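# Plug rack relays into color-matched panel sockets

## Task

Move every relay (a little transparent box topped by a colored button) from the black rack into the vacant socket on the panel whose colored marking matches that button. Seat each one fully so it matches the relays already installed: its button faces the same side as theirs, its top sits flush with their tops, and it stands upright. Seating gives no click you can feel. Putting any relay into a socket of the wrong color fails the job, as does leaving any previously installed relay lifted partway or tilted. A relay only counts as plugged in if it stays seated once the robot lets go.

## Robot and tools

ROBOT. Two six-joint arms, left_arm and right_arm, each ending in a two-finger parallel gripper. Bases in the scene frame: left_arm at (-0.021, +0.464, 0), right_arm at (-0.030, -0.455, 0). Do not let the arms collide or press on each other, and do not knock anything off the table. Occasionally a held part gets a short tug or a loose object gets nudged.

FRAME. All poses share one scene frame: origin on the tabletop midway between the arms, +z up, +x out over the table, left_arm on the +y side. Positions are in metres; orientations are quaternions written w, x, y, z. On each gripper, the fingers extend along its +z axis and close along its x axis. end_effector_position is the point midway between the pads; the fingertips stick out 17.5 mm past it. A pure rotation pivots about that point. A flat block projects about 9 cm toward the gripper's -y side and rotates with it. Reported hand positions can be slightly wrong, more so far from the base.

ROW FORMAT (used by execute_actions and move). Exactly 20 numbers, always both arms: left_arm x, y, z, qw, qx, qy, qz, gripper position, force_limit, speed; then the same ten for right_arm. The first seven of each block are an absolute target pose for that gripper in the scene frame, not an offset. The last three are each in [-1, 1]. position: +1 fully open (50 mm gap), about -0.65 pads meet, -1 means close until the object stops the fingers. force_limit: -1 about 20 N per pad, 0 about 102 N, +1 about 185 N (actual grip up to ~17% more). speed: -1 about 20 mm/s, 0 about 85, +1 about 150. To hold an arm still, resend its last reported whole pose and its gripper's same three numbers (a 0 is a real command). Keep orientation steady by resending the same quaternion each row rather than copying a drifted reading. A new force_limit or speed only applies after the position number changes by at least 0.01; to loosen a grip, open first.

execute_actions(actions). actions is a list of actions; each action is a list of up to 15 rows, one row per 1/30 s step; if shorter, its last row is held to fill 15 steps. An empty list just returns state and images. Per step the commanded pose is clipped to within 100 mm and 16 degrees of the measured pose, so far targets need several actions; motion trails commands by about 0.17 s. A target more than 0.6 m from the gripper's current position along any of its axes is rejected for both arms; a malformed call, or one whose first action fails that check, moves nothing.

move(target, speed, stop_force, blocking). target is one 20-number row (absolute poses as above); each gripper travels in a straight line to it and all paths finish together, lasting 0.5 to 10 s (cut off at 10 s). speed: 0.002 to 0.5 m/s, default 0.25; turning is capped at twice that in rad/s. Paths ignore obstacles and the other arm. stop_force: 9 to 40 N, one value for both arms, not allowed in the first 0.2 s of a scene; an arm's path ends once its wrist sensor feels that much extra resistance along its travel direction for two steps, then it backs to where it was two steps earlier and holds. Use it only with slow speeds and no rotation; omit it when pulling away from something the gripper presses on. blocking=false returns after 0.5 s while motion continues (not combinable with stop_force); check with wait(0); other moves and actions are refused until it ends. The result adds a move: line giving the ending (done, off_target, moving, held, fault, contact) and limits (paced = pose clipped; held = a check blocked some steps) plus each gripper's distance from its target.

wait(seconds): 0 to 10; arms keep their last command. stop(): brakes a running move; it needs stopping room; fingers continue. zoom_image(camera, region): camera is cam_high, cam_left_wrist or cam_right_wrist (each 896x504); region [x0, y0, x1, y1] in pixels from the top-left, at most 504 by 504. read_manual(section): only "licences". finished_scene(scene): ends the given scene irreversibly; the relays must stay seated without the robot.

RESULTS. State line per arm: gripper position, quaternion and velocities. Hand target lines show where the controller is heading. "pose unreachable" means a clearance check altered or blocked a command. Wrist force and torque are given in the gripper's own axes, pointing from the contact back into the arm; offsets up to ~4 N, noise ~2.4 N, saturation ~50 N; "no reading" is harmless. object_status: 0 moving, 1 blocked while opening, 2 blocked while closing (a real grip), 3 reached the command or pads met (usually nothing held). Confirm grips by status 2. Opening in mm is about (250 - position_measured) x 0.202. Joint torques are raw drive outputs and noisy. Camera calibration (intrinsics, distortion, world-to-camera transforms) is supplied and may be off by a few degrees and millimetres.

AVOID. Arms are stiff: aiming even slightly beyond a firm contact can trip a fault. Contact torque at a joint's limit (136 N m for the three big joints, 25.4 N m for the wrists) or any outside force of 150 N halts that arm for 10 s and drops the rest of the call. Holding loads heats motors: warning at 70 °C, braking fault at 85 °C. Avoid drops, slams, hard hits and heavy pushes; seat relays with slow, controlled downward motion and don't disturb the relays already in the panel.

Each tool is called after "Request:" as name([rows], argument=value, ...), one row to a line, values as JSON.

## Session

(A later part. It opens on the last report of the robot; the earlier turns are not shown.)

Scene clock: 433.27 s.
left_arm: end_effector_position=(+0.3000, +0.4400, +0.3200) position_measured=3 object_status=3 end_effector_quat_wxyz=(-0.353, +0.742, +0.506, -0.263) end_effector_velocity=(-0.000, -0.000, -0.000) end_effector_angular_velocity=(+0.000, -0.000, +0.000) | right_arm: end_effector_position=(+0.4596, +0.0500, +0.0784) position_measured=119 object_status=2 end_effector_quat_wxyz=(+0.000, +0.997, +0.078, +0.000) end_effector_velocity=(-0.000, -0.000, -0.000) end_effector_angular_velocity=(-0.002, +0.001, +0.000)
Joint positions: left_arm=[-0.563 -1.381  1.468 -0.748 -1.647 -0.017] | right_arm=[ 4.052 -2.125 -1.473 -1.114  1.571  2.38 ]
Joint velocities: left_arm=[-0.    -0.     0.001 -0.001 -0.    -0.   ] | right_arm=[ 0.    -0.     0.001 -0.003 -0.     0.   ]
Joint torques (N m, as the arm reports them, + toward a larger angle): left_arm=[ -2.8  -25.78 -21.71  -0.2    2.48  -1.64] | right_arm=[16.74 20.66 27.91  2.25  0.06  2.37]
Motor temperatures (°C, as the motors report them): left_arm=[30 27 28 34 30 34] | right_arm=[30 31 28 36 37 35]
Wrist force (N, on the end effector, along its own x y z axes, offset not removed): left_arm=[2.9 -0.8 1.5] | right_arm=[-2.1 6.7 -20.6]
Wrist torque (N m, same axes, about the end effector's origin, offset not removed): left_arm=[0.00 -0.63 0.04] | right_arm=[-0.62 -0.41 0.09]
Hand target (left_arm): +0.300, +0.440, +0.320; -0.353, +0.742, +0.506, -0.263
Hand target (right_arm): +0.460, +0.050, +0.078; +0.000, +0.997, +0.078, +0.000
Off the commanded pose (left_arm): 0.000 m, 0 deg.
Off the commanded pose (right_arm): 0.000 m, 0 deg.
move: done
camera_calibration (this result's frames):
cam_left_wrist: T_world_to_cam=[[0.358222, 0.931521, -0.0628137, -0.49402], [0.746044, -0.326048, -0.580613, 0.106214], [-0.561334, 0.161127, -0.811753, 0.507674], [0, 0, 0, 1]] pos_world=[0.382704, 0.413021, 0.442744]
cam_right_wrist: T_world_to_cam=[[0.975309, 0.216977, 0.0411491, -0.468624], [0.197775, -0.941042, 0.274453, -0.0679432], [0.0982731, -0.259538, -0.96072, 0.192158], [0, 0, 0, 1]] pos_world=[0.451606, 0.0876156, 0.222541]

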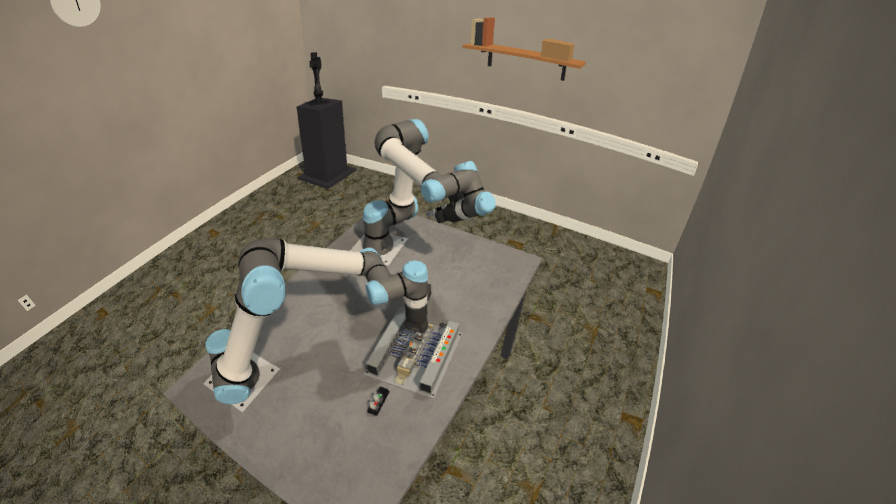

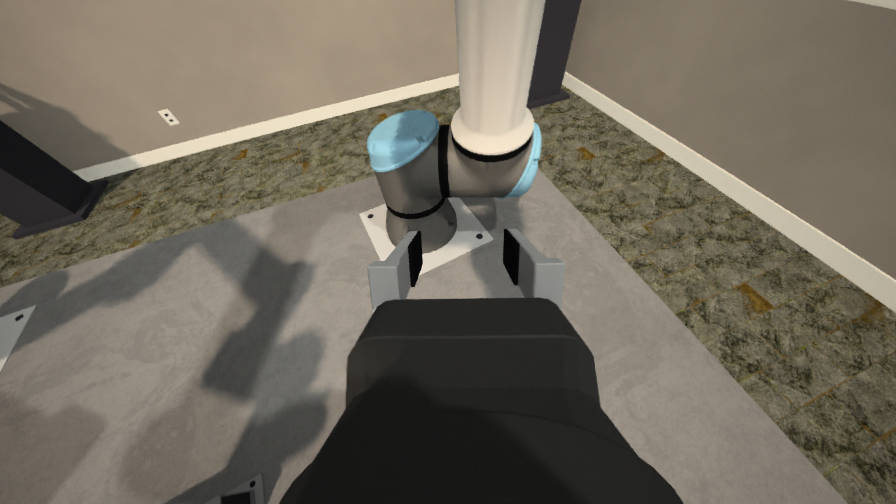

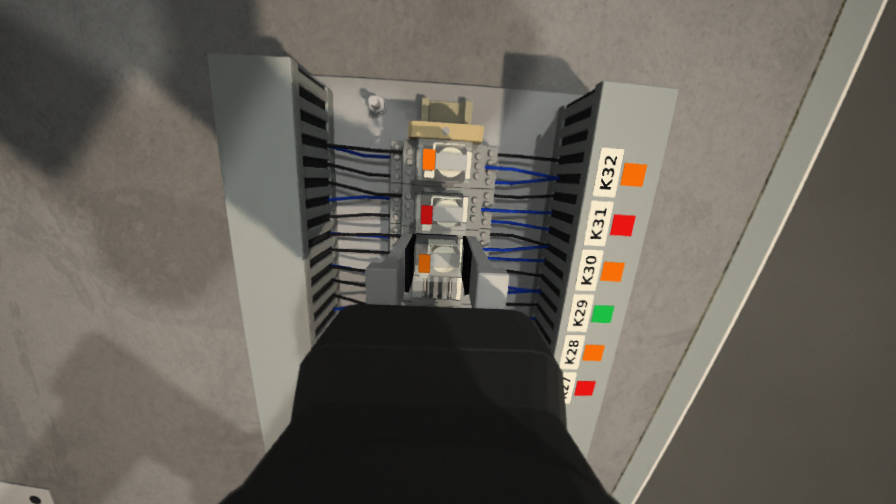

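Request:
move(target=[0.30,0.44,0.32,-0.353,0.742,0.506,-0.263,1,0,0, 0.4598,0.0490,0.083,0,0.99692,0.07846,0,-1,-0.4,-0.5], speed=0.008)

Request:
move(target=[0.30,0.44,0.32,-0.353,0.742,0.506,-0.263,1,0,0, 0.4600,0.0474,0.105,0,0.99692,0.07846,0,-1,-0.4,-0.5], speed=0.05)

Request:
move(target=[0.30,0.44,0.32,-0.353,0.742,0.506,-0.263,1,0,0, 0.4659,0.0103,0.105,0,0.99692,0.07846,0,-1,-0.4,-0.5], speed=0.08)

Scene clock: 442.17 s.
left_arm: end_effector_position=(+0.3000, +0.4400, +0.3200) position_measured=3 object_status=3 end_effector_quat_wxyz=(-0.353, +0.742, +0.506, -0.263) end_effector_velocity=(+0.000, +0.000, -0.000) end_effector_angular_velocity=(-0.000, -0.000, +0.001) | right_arm: end_effector_position=(+0.4598, +0.0491, +0.0828) position_measured=119 object_status=2 end_effector_quat_wxyz=(-0.000, +0.997, +0.078, -0.000) end_effector_velocity=(+0.000, -0.000, +0.002) end_effector_angular_velocity=(+0.001, -0.000, -0.000)
Joint positions: left_arm=[-0.563 -1.381  1.468 -0.748 -1.647 -0.017] | right_arm=[ 4.051 -2.119 -1.47  -1.123  1.571  2.379]
Joint velocities: left_arm=[ 0.001  0.     0.    -0.001 -0.     0.   ] | right_arm=[-0.     0.003  0.001 -0.003  0.    -0.   ]
Joint torques (N m, as the arm reports them, + toward a larger angle): left_arm=[ -3.22 -24.95 -21.38  -0.12   2.23  -1.52] | right_arm=[-12.2   64.69  34.48   1.97  -0.77  -1.99]
Motor temperatures (°C, as the motors report them): left_arm=[30 27 28 34 30 34] | right_arm=[30 31 28 36 37 35]
Wrist force (N, on the end effector, along its own x y z axes, offset not removed): left_arm=[1.4 -1.1 -0.2] | right_arm=[2.2 0.7 1.7]
Wrist torque (N m, same axes, about the end effector's origin, offset not removed): left_arm=[-0.10 -0.37 0.13] | right_arm=[0.25 -0.41 -0.01]
Hand target (left_arm): +0.300, +0.440, +0.320; -0.353, +0.742, +0.506, -0.263
Hand target (right_arm): +0.460, +0.049, +0.083; -0.000, +0.997, +0.078, +0.000
Off the commanded pose (left_arm): 0.000 m, 0 deg.
Off the commanded pose (right_arm): 0.000 m, 0 deg.
move: done
camera_calibration (this result's frames):
cam_left_wrist: T_world_to_cam=[[0.358222, 0.931521, -0.0628137, -0.49402], [0.746044, -0.326047, -0.580613, 0.106214], [-0.561334, 0.161127, -0.811753, 0.507674], [0, 0, 0, 1]] pos_world=[0.382704, 0.413021, 0.442744]
cam_right_wrist: T_world_to_cam=[[0.975309, 0.216992, 0.041059, -0.468813], [0.197819, -0.941052, 0.274387, -0.0700549], [0.0981787, -0.25949, -0.960742, 0.196186], [0, 0, 0, 1]] pos_world=[0.451834, 0.0867118, 0.226955]

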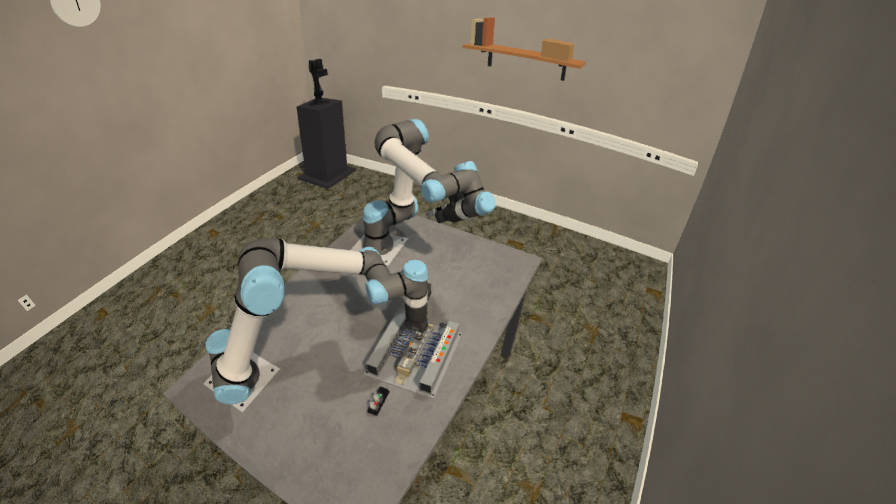

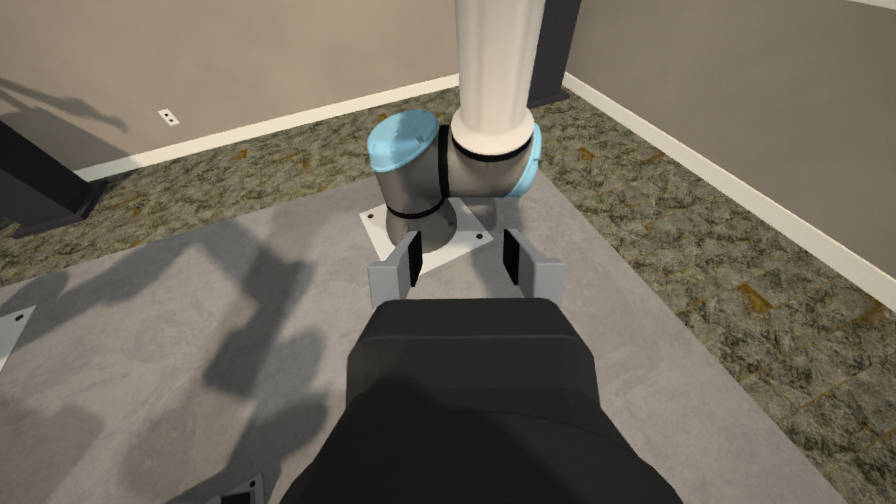

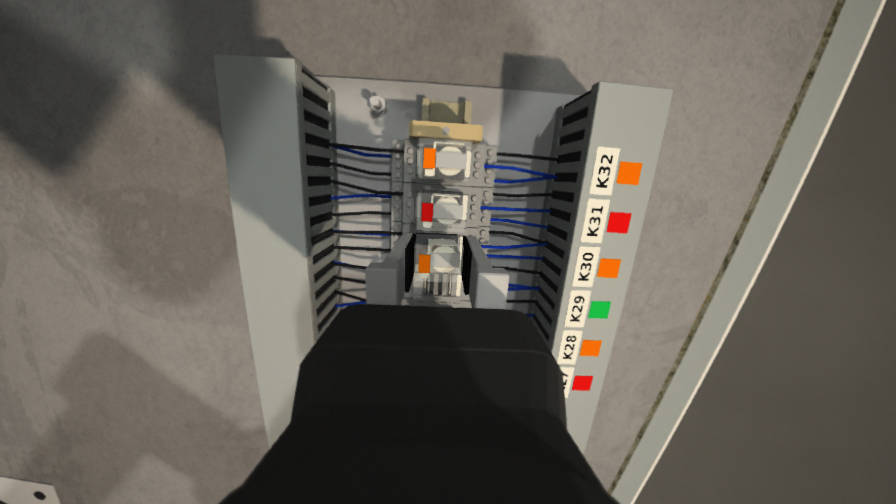

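Scene clock: 443.03 s.
left_arm: end_effector_position=(+0.3000, +0.4400, +0.3200) position_measured=3 object_status=3 end_effector_quat_wxyz=(-0.353, +0.742, +0.506, -0.263) end_effector_velocity=(+0.000, -0.000, +0.000) end_effector_angular_velocity=(-0.001, -0.002, -0.000) | right_arm: end_effector_position=(+0.4600, +0.0475, +0.1048) position_measured=119 object_status=2 end_effector_quat_wxyz=(-0.000, +0.997, +0.078, +0.000) end_effector_velocity=(-0.000, -0.001, +0.001) end_effector_angular_velocity=(-0.002, +0.002, +0.000)
Joint positions: left_arm=[-0.563 -1.381  1.468 -0.748 -1.647 -0.017] | right_arm=[ 4.049 -2.096 -1.446 -1.17   1.571  2.377]
Joint velocities: left_arm=[-0.    -0.    -0.001 -0.    -0.    -0.   ] | right_arm=[-0.     0.001  0.002 -0.007  0.    -0.   ]
Joint torques (N m, as the arm reports them, + toward a larger angle): left_arm=[ -3.26 -25.64 -21.61  -0.34   2.46  -1.81] | right_arm=[-12.07  62.06  35.11   2.23  -1.57  -2.1 ]
Motor temperatures (°C, as the motors report them): left_arm=[30 27 28 34 30 34] | right_arm=[30 31 28 36 37 35]
Wrist force (N, on the end effector, along its own x y z axes, offset not removed): left_arm=[3.6 0.2 0.3] | right_arm=[0.9 0.9 1.0]
Wrist torque (N m, same axes, about the end effector's origin, offset not removed): left_arm=[0.13 -0.74 0.10] | right_arm=[0.21 -0.11 -0.02]
Hand target (left_arm): +0.300, +0.440, +0.320; -0.353, +0.742, +0.506, -0.263
Hand target (right_arm): +0.460, +0.047, +0.105; -0.000, +0.997, +0.078, +0.000
Off the commanded pose (left_arm): 0.000 m, 0 deg.
Off the commanded pose (right_arm): 0.000 m, 0 deg.
move: done
camera_calibration (this result's frames):
cam_left_wrist: T_world_to_cam=[[0.358222, 0.931521, -0.0628137, -0.49402], [0.746044, -0.326047, -0.580614, 0.106214], [-0.561334, 0.161127, -0.811753, 0.507674], [0, 0, 0, 1]] pos_world=[0.382704, 0.413021, 0.442744]
cam_right_wrist: T_world_to_cam=[[0.975311, 0.216971, 0.0411369, -0.469627], [0.197775, -0.941052, 0.27442, -0.0776326], [0.0982533, -0.259509, -0.96073, 0.216809], [0, 0, 0, 1]] pos_world=[0.452084, 0.0851032, 0.248918]

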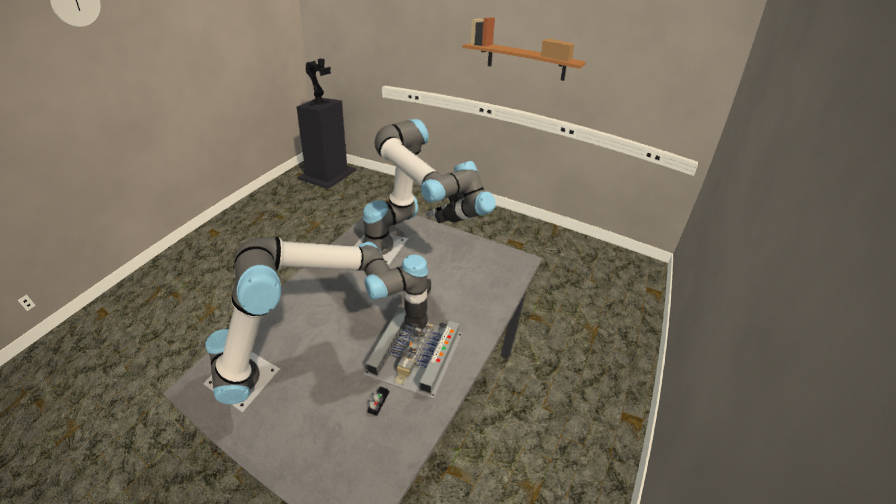

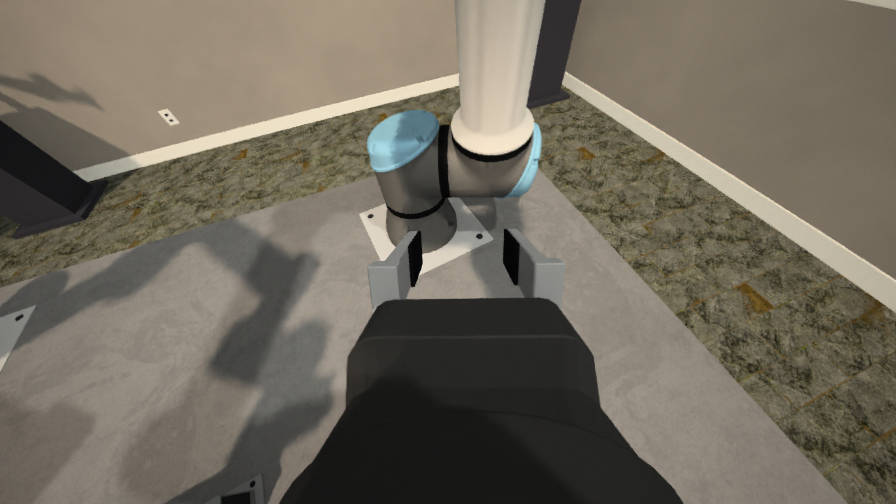

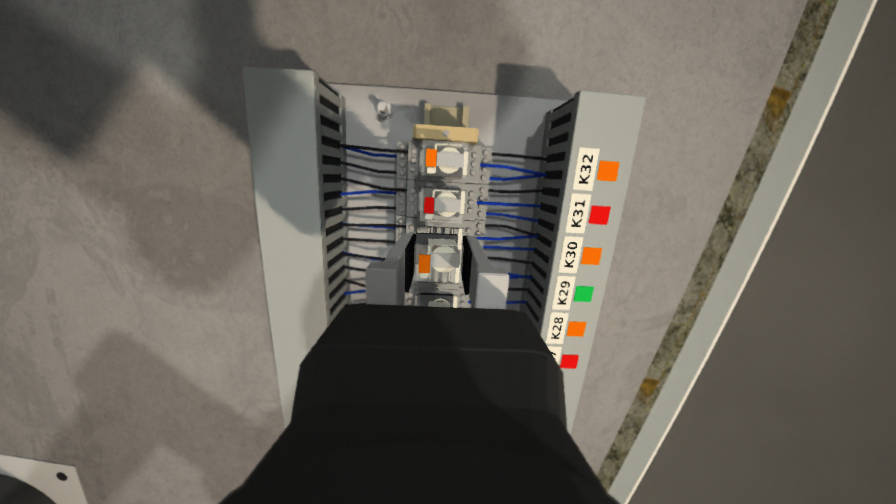

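Scene clock: 443.97 s.
left_arm: end_effector_position=(+0.3000, +0.4400, +0.3200) position_measured=3 object_status=3 end_effector_quat_wxyz=(-0.353, +0.742, +0.506, -0.263) end_effector_velocity=(-0.000, +0.000, -0.000) end_effector_angular_velocity=(+0.001, +0.001, -0.001) | right_arm: end_effector_position=(+0.4658, +0.0106, +0.1051) position_measured=119 object_status=2 end_effector_quat_wxyz=(-0.000, +0.997, +0.078, +0.000) end_effector_velocity=(+0.000, -0.002, +0.001) end_effector_angular_velocity=(+0.001, -0.000, +0.000)
Joint positions: left_arm=[-0.563 -1.381  1.468 -0.748 -1.647 -0.017] | right_arm=[ 4.01  -2.05  -1.518 -1.145  1.571  2.338]
Joint velocities: left_arm=[-0.     0.     0.001  0.001  0.001 -0.   ] | right_arm=[-0.003  0.004 -0.005  0.001  0.    -0.003]
Joint torques (N m, as the arm reports them, + toward a larger angle): left_arm=[ -3.7  -25.02 -20.82  -0.09   2.4   -1.56] | right_arm=[-16.12  58.58   8.96   3.2    0.19  -2.15]
Motor temperatures (°C, as the motors report them): left_arm=[30 27 28 34 30 34] | right_arm=[30 31 28 36 37 35]
Wrist force (N, on the end effector, along its own x y z axes, offset not removed): left_arm=[2.9 -0.3 -0.1] | right_arm=[0.9 -4.8 -1.6]
Wrist torque (N m, same axes, about the end effector's origin, offset not removed): left_arm=[0.02 -0.57 0.03] | right_arm=[0.54 -0.11 -0.06]
Hand target (left_arm): +0.300, +0.440, +0.320; -0.353, +0.742, +0.506, -0.263
Hand target (right_arm): +0.466, +0.010, +0.105; -0.000, +0.997, +0.078, -0.000
Off the commanded pose (left_arm): 0.000 m, 0 deg.
Off the commanded pose (right_arm): 0.000 m, 0 deg.
move: done
camera_calibration (this result's frames):
cam_left_wrist: T_world_to_cam=[[0.358222, 0.931521, -0.0628137, -0.49402], [0.746044, -0.326047, -0.580614, 0.106214], [-0.561334, 0.161127, -0.811753, 0.507674], [0, 0, 0, 1]] pos_world=[0.382704, 0.413021, 0.442744]
cam_right_wrist: T_world_to_cam=[[0.975298, 0.217008, 0.0412438, -0.467324], [0.197792, -0.941074, 0.274332, -0.113539], [0.0983457, -0.259398, -0.96075, 0.206935], [0, 0, 0, 1]] pos_world=[0.457886, 0.0482425, 0.249235]

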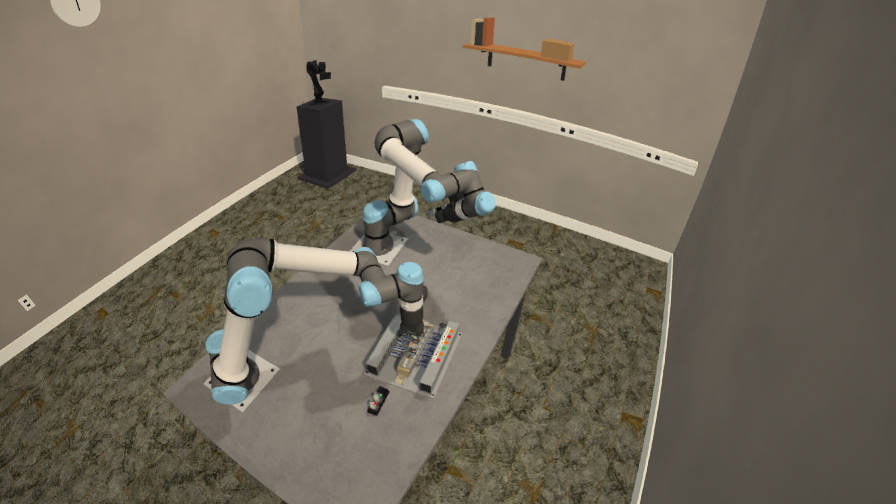

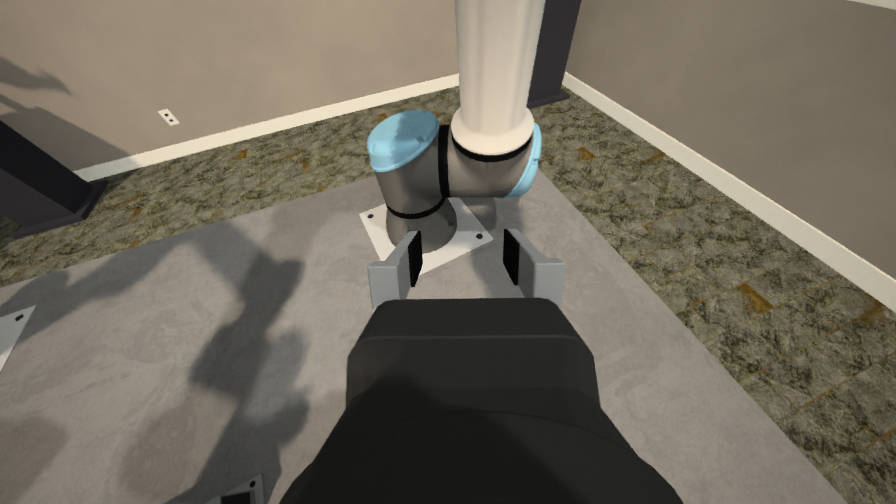

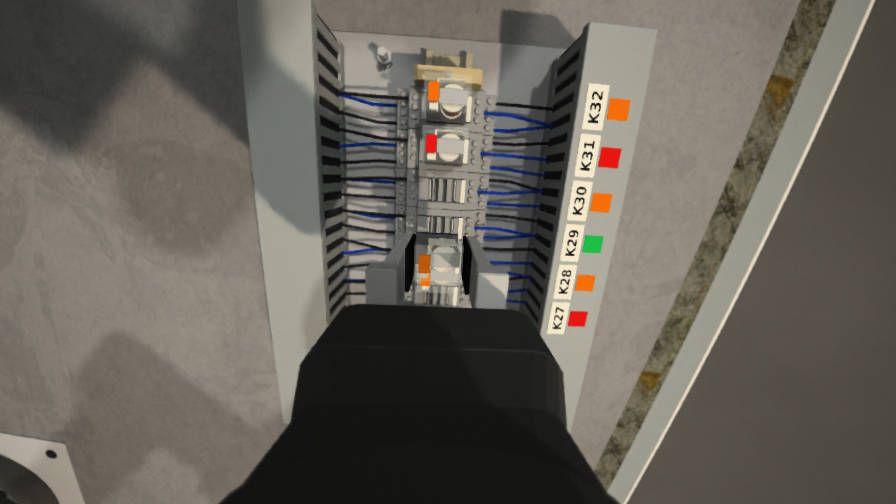

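Request:
move(target=[0.30,0.44,0.32,-0.353,0.742,0.506,-0.263,1,0,0, 0.4654,0.0135,0.125,0,0.99692,0.07846,0,-1,-0.4,-0.5], speed=0.03)

Scene clock: 448.20 s.
left_arm: end_effector_position=(+0.3000, +0.4400, +0.3200) position_measured=3 object_status=3 end_effector_quat_wxyz=(-0.353, +0.742, +0.506, -0.263) end_effector_velocity=(+0.000, -0.000, +0.000) end_effector_angular_velocity=(+0.000, -0.000, -0.000) | right_arm: end_effector_position=(+0.4654, +0.0135, +0.1247) position_measured=119 object_status=2 end_effector_quat_wxyz=(+0.000, +0.997, +0.078, +0.000) end_effector_velocity=(-0.000, +0.000, +0.003) end_effector_angular_velocity=(-0.000, +0.000, -0.000)
Joint positions: left_arm=[-0.563 -1.381  1.468 -0.748 -1.647 -0.017] | right_arm=[ 4.013 -2.035 -1.486 -1.192  1.571  2.341]
Joint velocities: left_arm=[-0. -0. -0.  0.  0. -0.] | right_arm=[ 0.     0.002  0.004 -0.007 -0.     0.   ]
Joint torques (N m, as the arm reports them, + toward a larger angle): left_arm=[ -2.6  -25.4  -20.53  -0.15   2.26  -1.48] | right_arm=[14.31 60.15 36.26  1.9  -0.04  2.4 ]
Motor temperatures (°C, as the motors report them): left_arm=[30 27 28 34 30 34] | right_arm=[30 31 28 36 37 35]
Wrist force (N, on the end effector, along its own x y z axes, offset not removed): left_arm=[2.6 -0.9 2.4] | right_arm=[1.3 -1.2 0.9]
Wrist torque (N m, same axes, about the end effector's origin, offset not removed): left_arm=[-0.04 -0.53 0.08] | right_arm=[-0.11 -0.31 0.02]
Hand target (left_arm): +0.300, +0.440, +0.320; -0.353, +0.742, +0.506, -0.263
Hand target (right_arm): +0.465, +0.014, +0.125; +0.000, +0.997, +0.078, +0.000
Off the commanded pose (left_arm): 0.000 m, 0 deg.
Off the commanded pose (right_arm): 0.000 m, 0 deg.
move: done
camera_calibration (this result's frames):
cam_left_wrist: T_world_to_cam=[[0.358222, 0.931521, -0.0628138, -0.49402], [0.746044, -0.326047, -0.580613, 0.106214], [-0.561334, 0.161127, -0.811753, 0.507675], [0, 0, 0, 1]] pos_world=[0.382704, 0.413021, 0.442744]
cam_right_wrist: T_world_to_cam=[[0.975309, 0.216971, 0.0411711, -0.468366], [0.197763, -0.941046, 0.274449, -0.116148], [0.0982914, -0.259531, -0.96072, 0.226611], [0, 0, 0, 1]] pos_world=[0.457498, 0.0511333, 0.26887]

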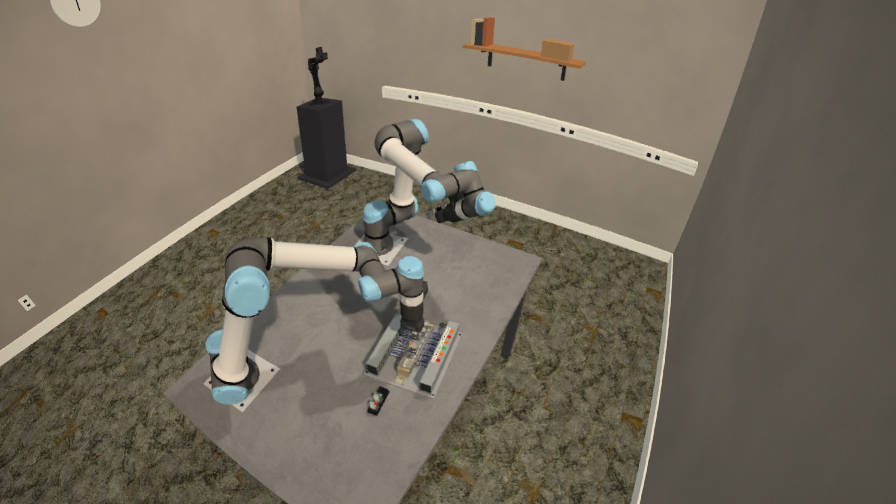

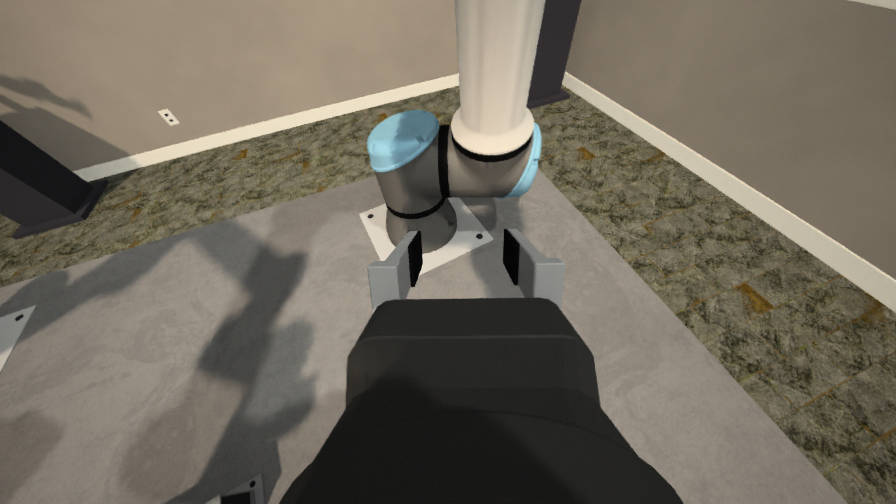

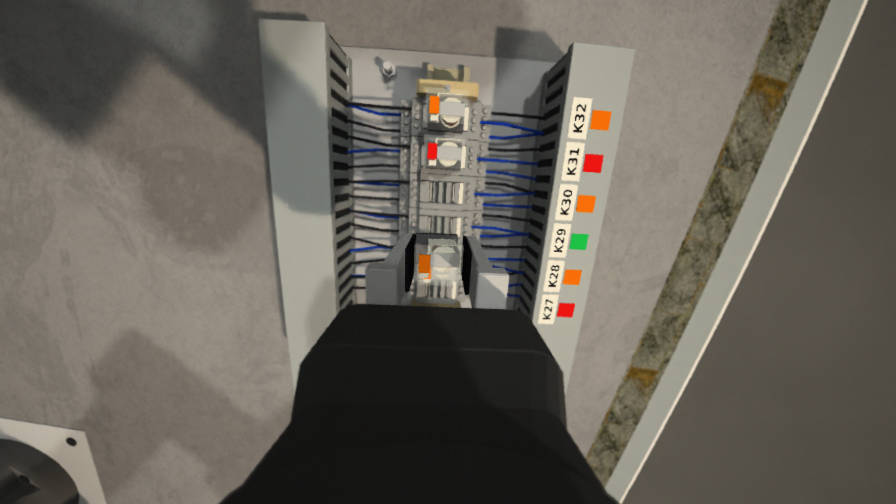

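Request:
zoom_image(camera="cam_right_wrist", region=[395, 130, 495, 305])

Region (395, 130, 495, 305) of cam_right_wrist's 896x504 image, scaled by 2.880, with more detail than that image has; it fills the left 288 columns of this view, and the rest is white.

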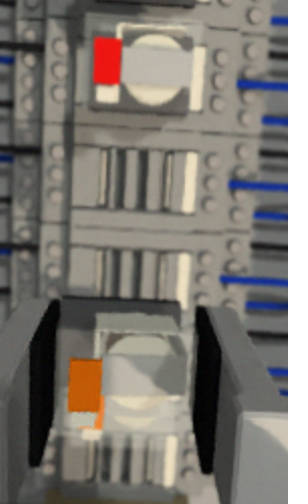

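Request:
zoom_image(camera="cam_right_wrist", region=[405, 135, 485, 240])

Region (405, 135, 485, 240) of cam_right_wrist's 896x504 image, scaled by 4.800, with more detail than that image has; it fills the left 384 columns of this view, and the rest is white.

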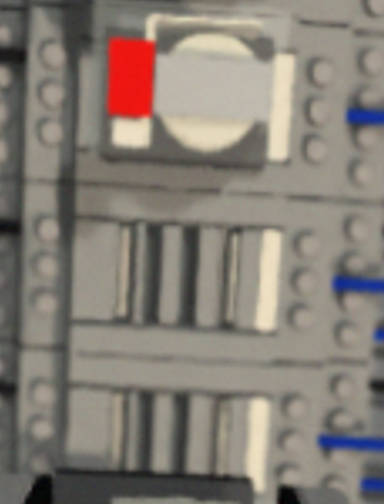

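Request:
zoom_image(camera="cam_right_wrist", region=[412, 172, 472, 212])

Region (412, 172, 472, 212) of cam_right_wrist's 896x504 image, scaled by 8.400, with more detail than that image has.

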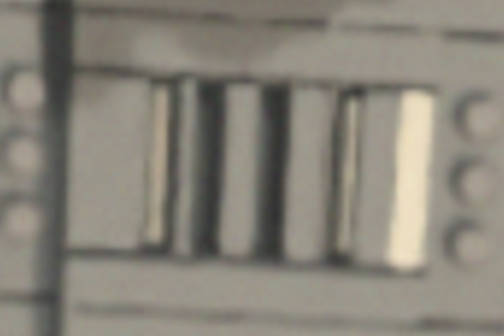

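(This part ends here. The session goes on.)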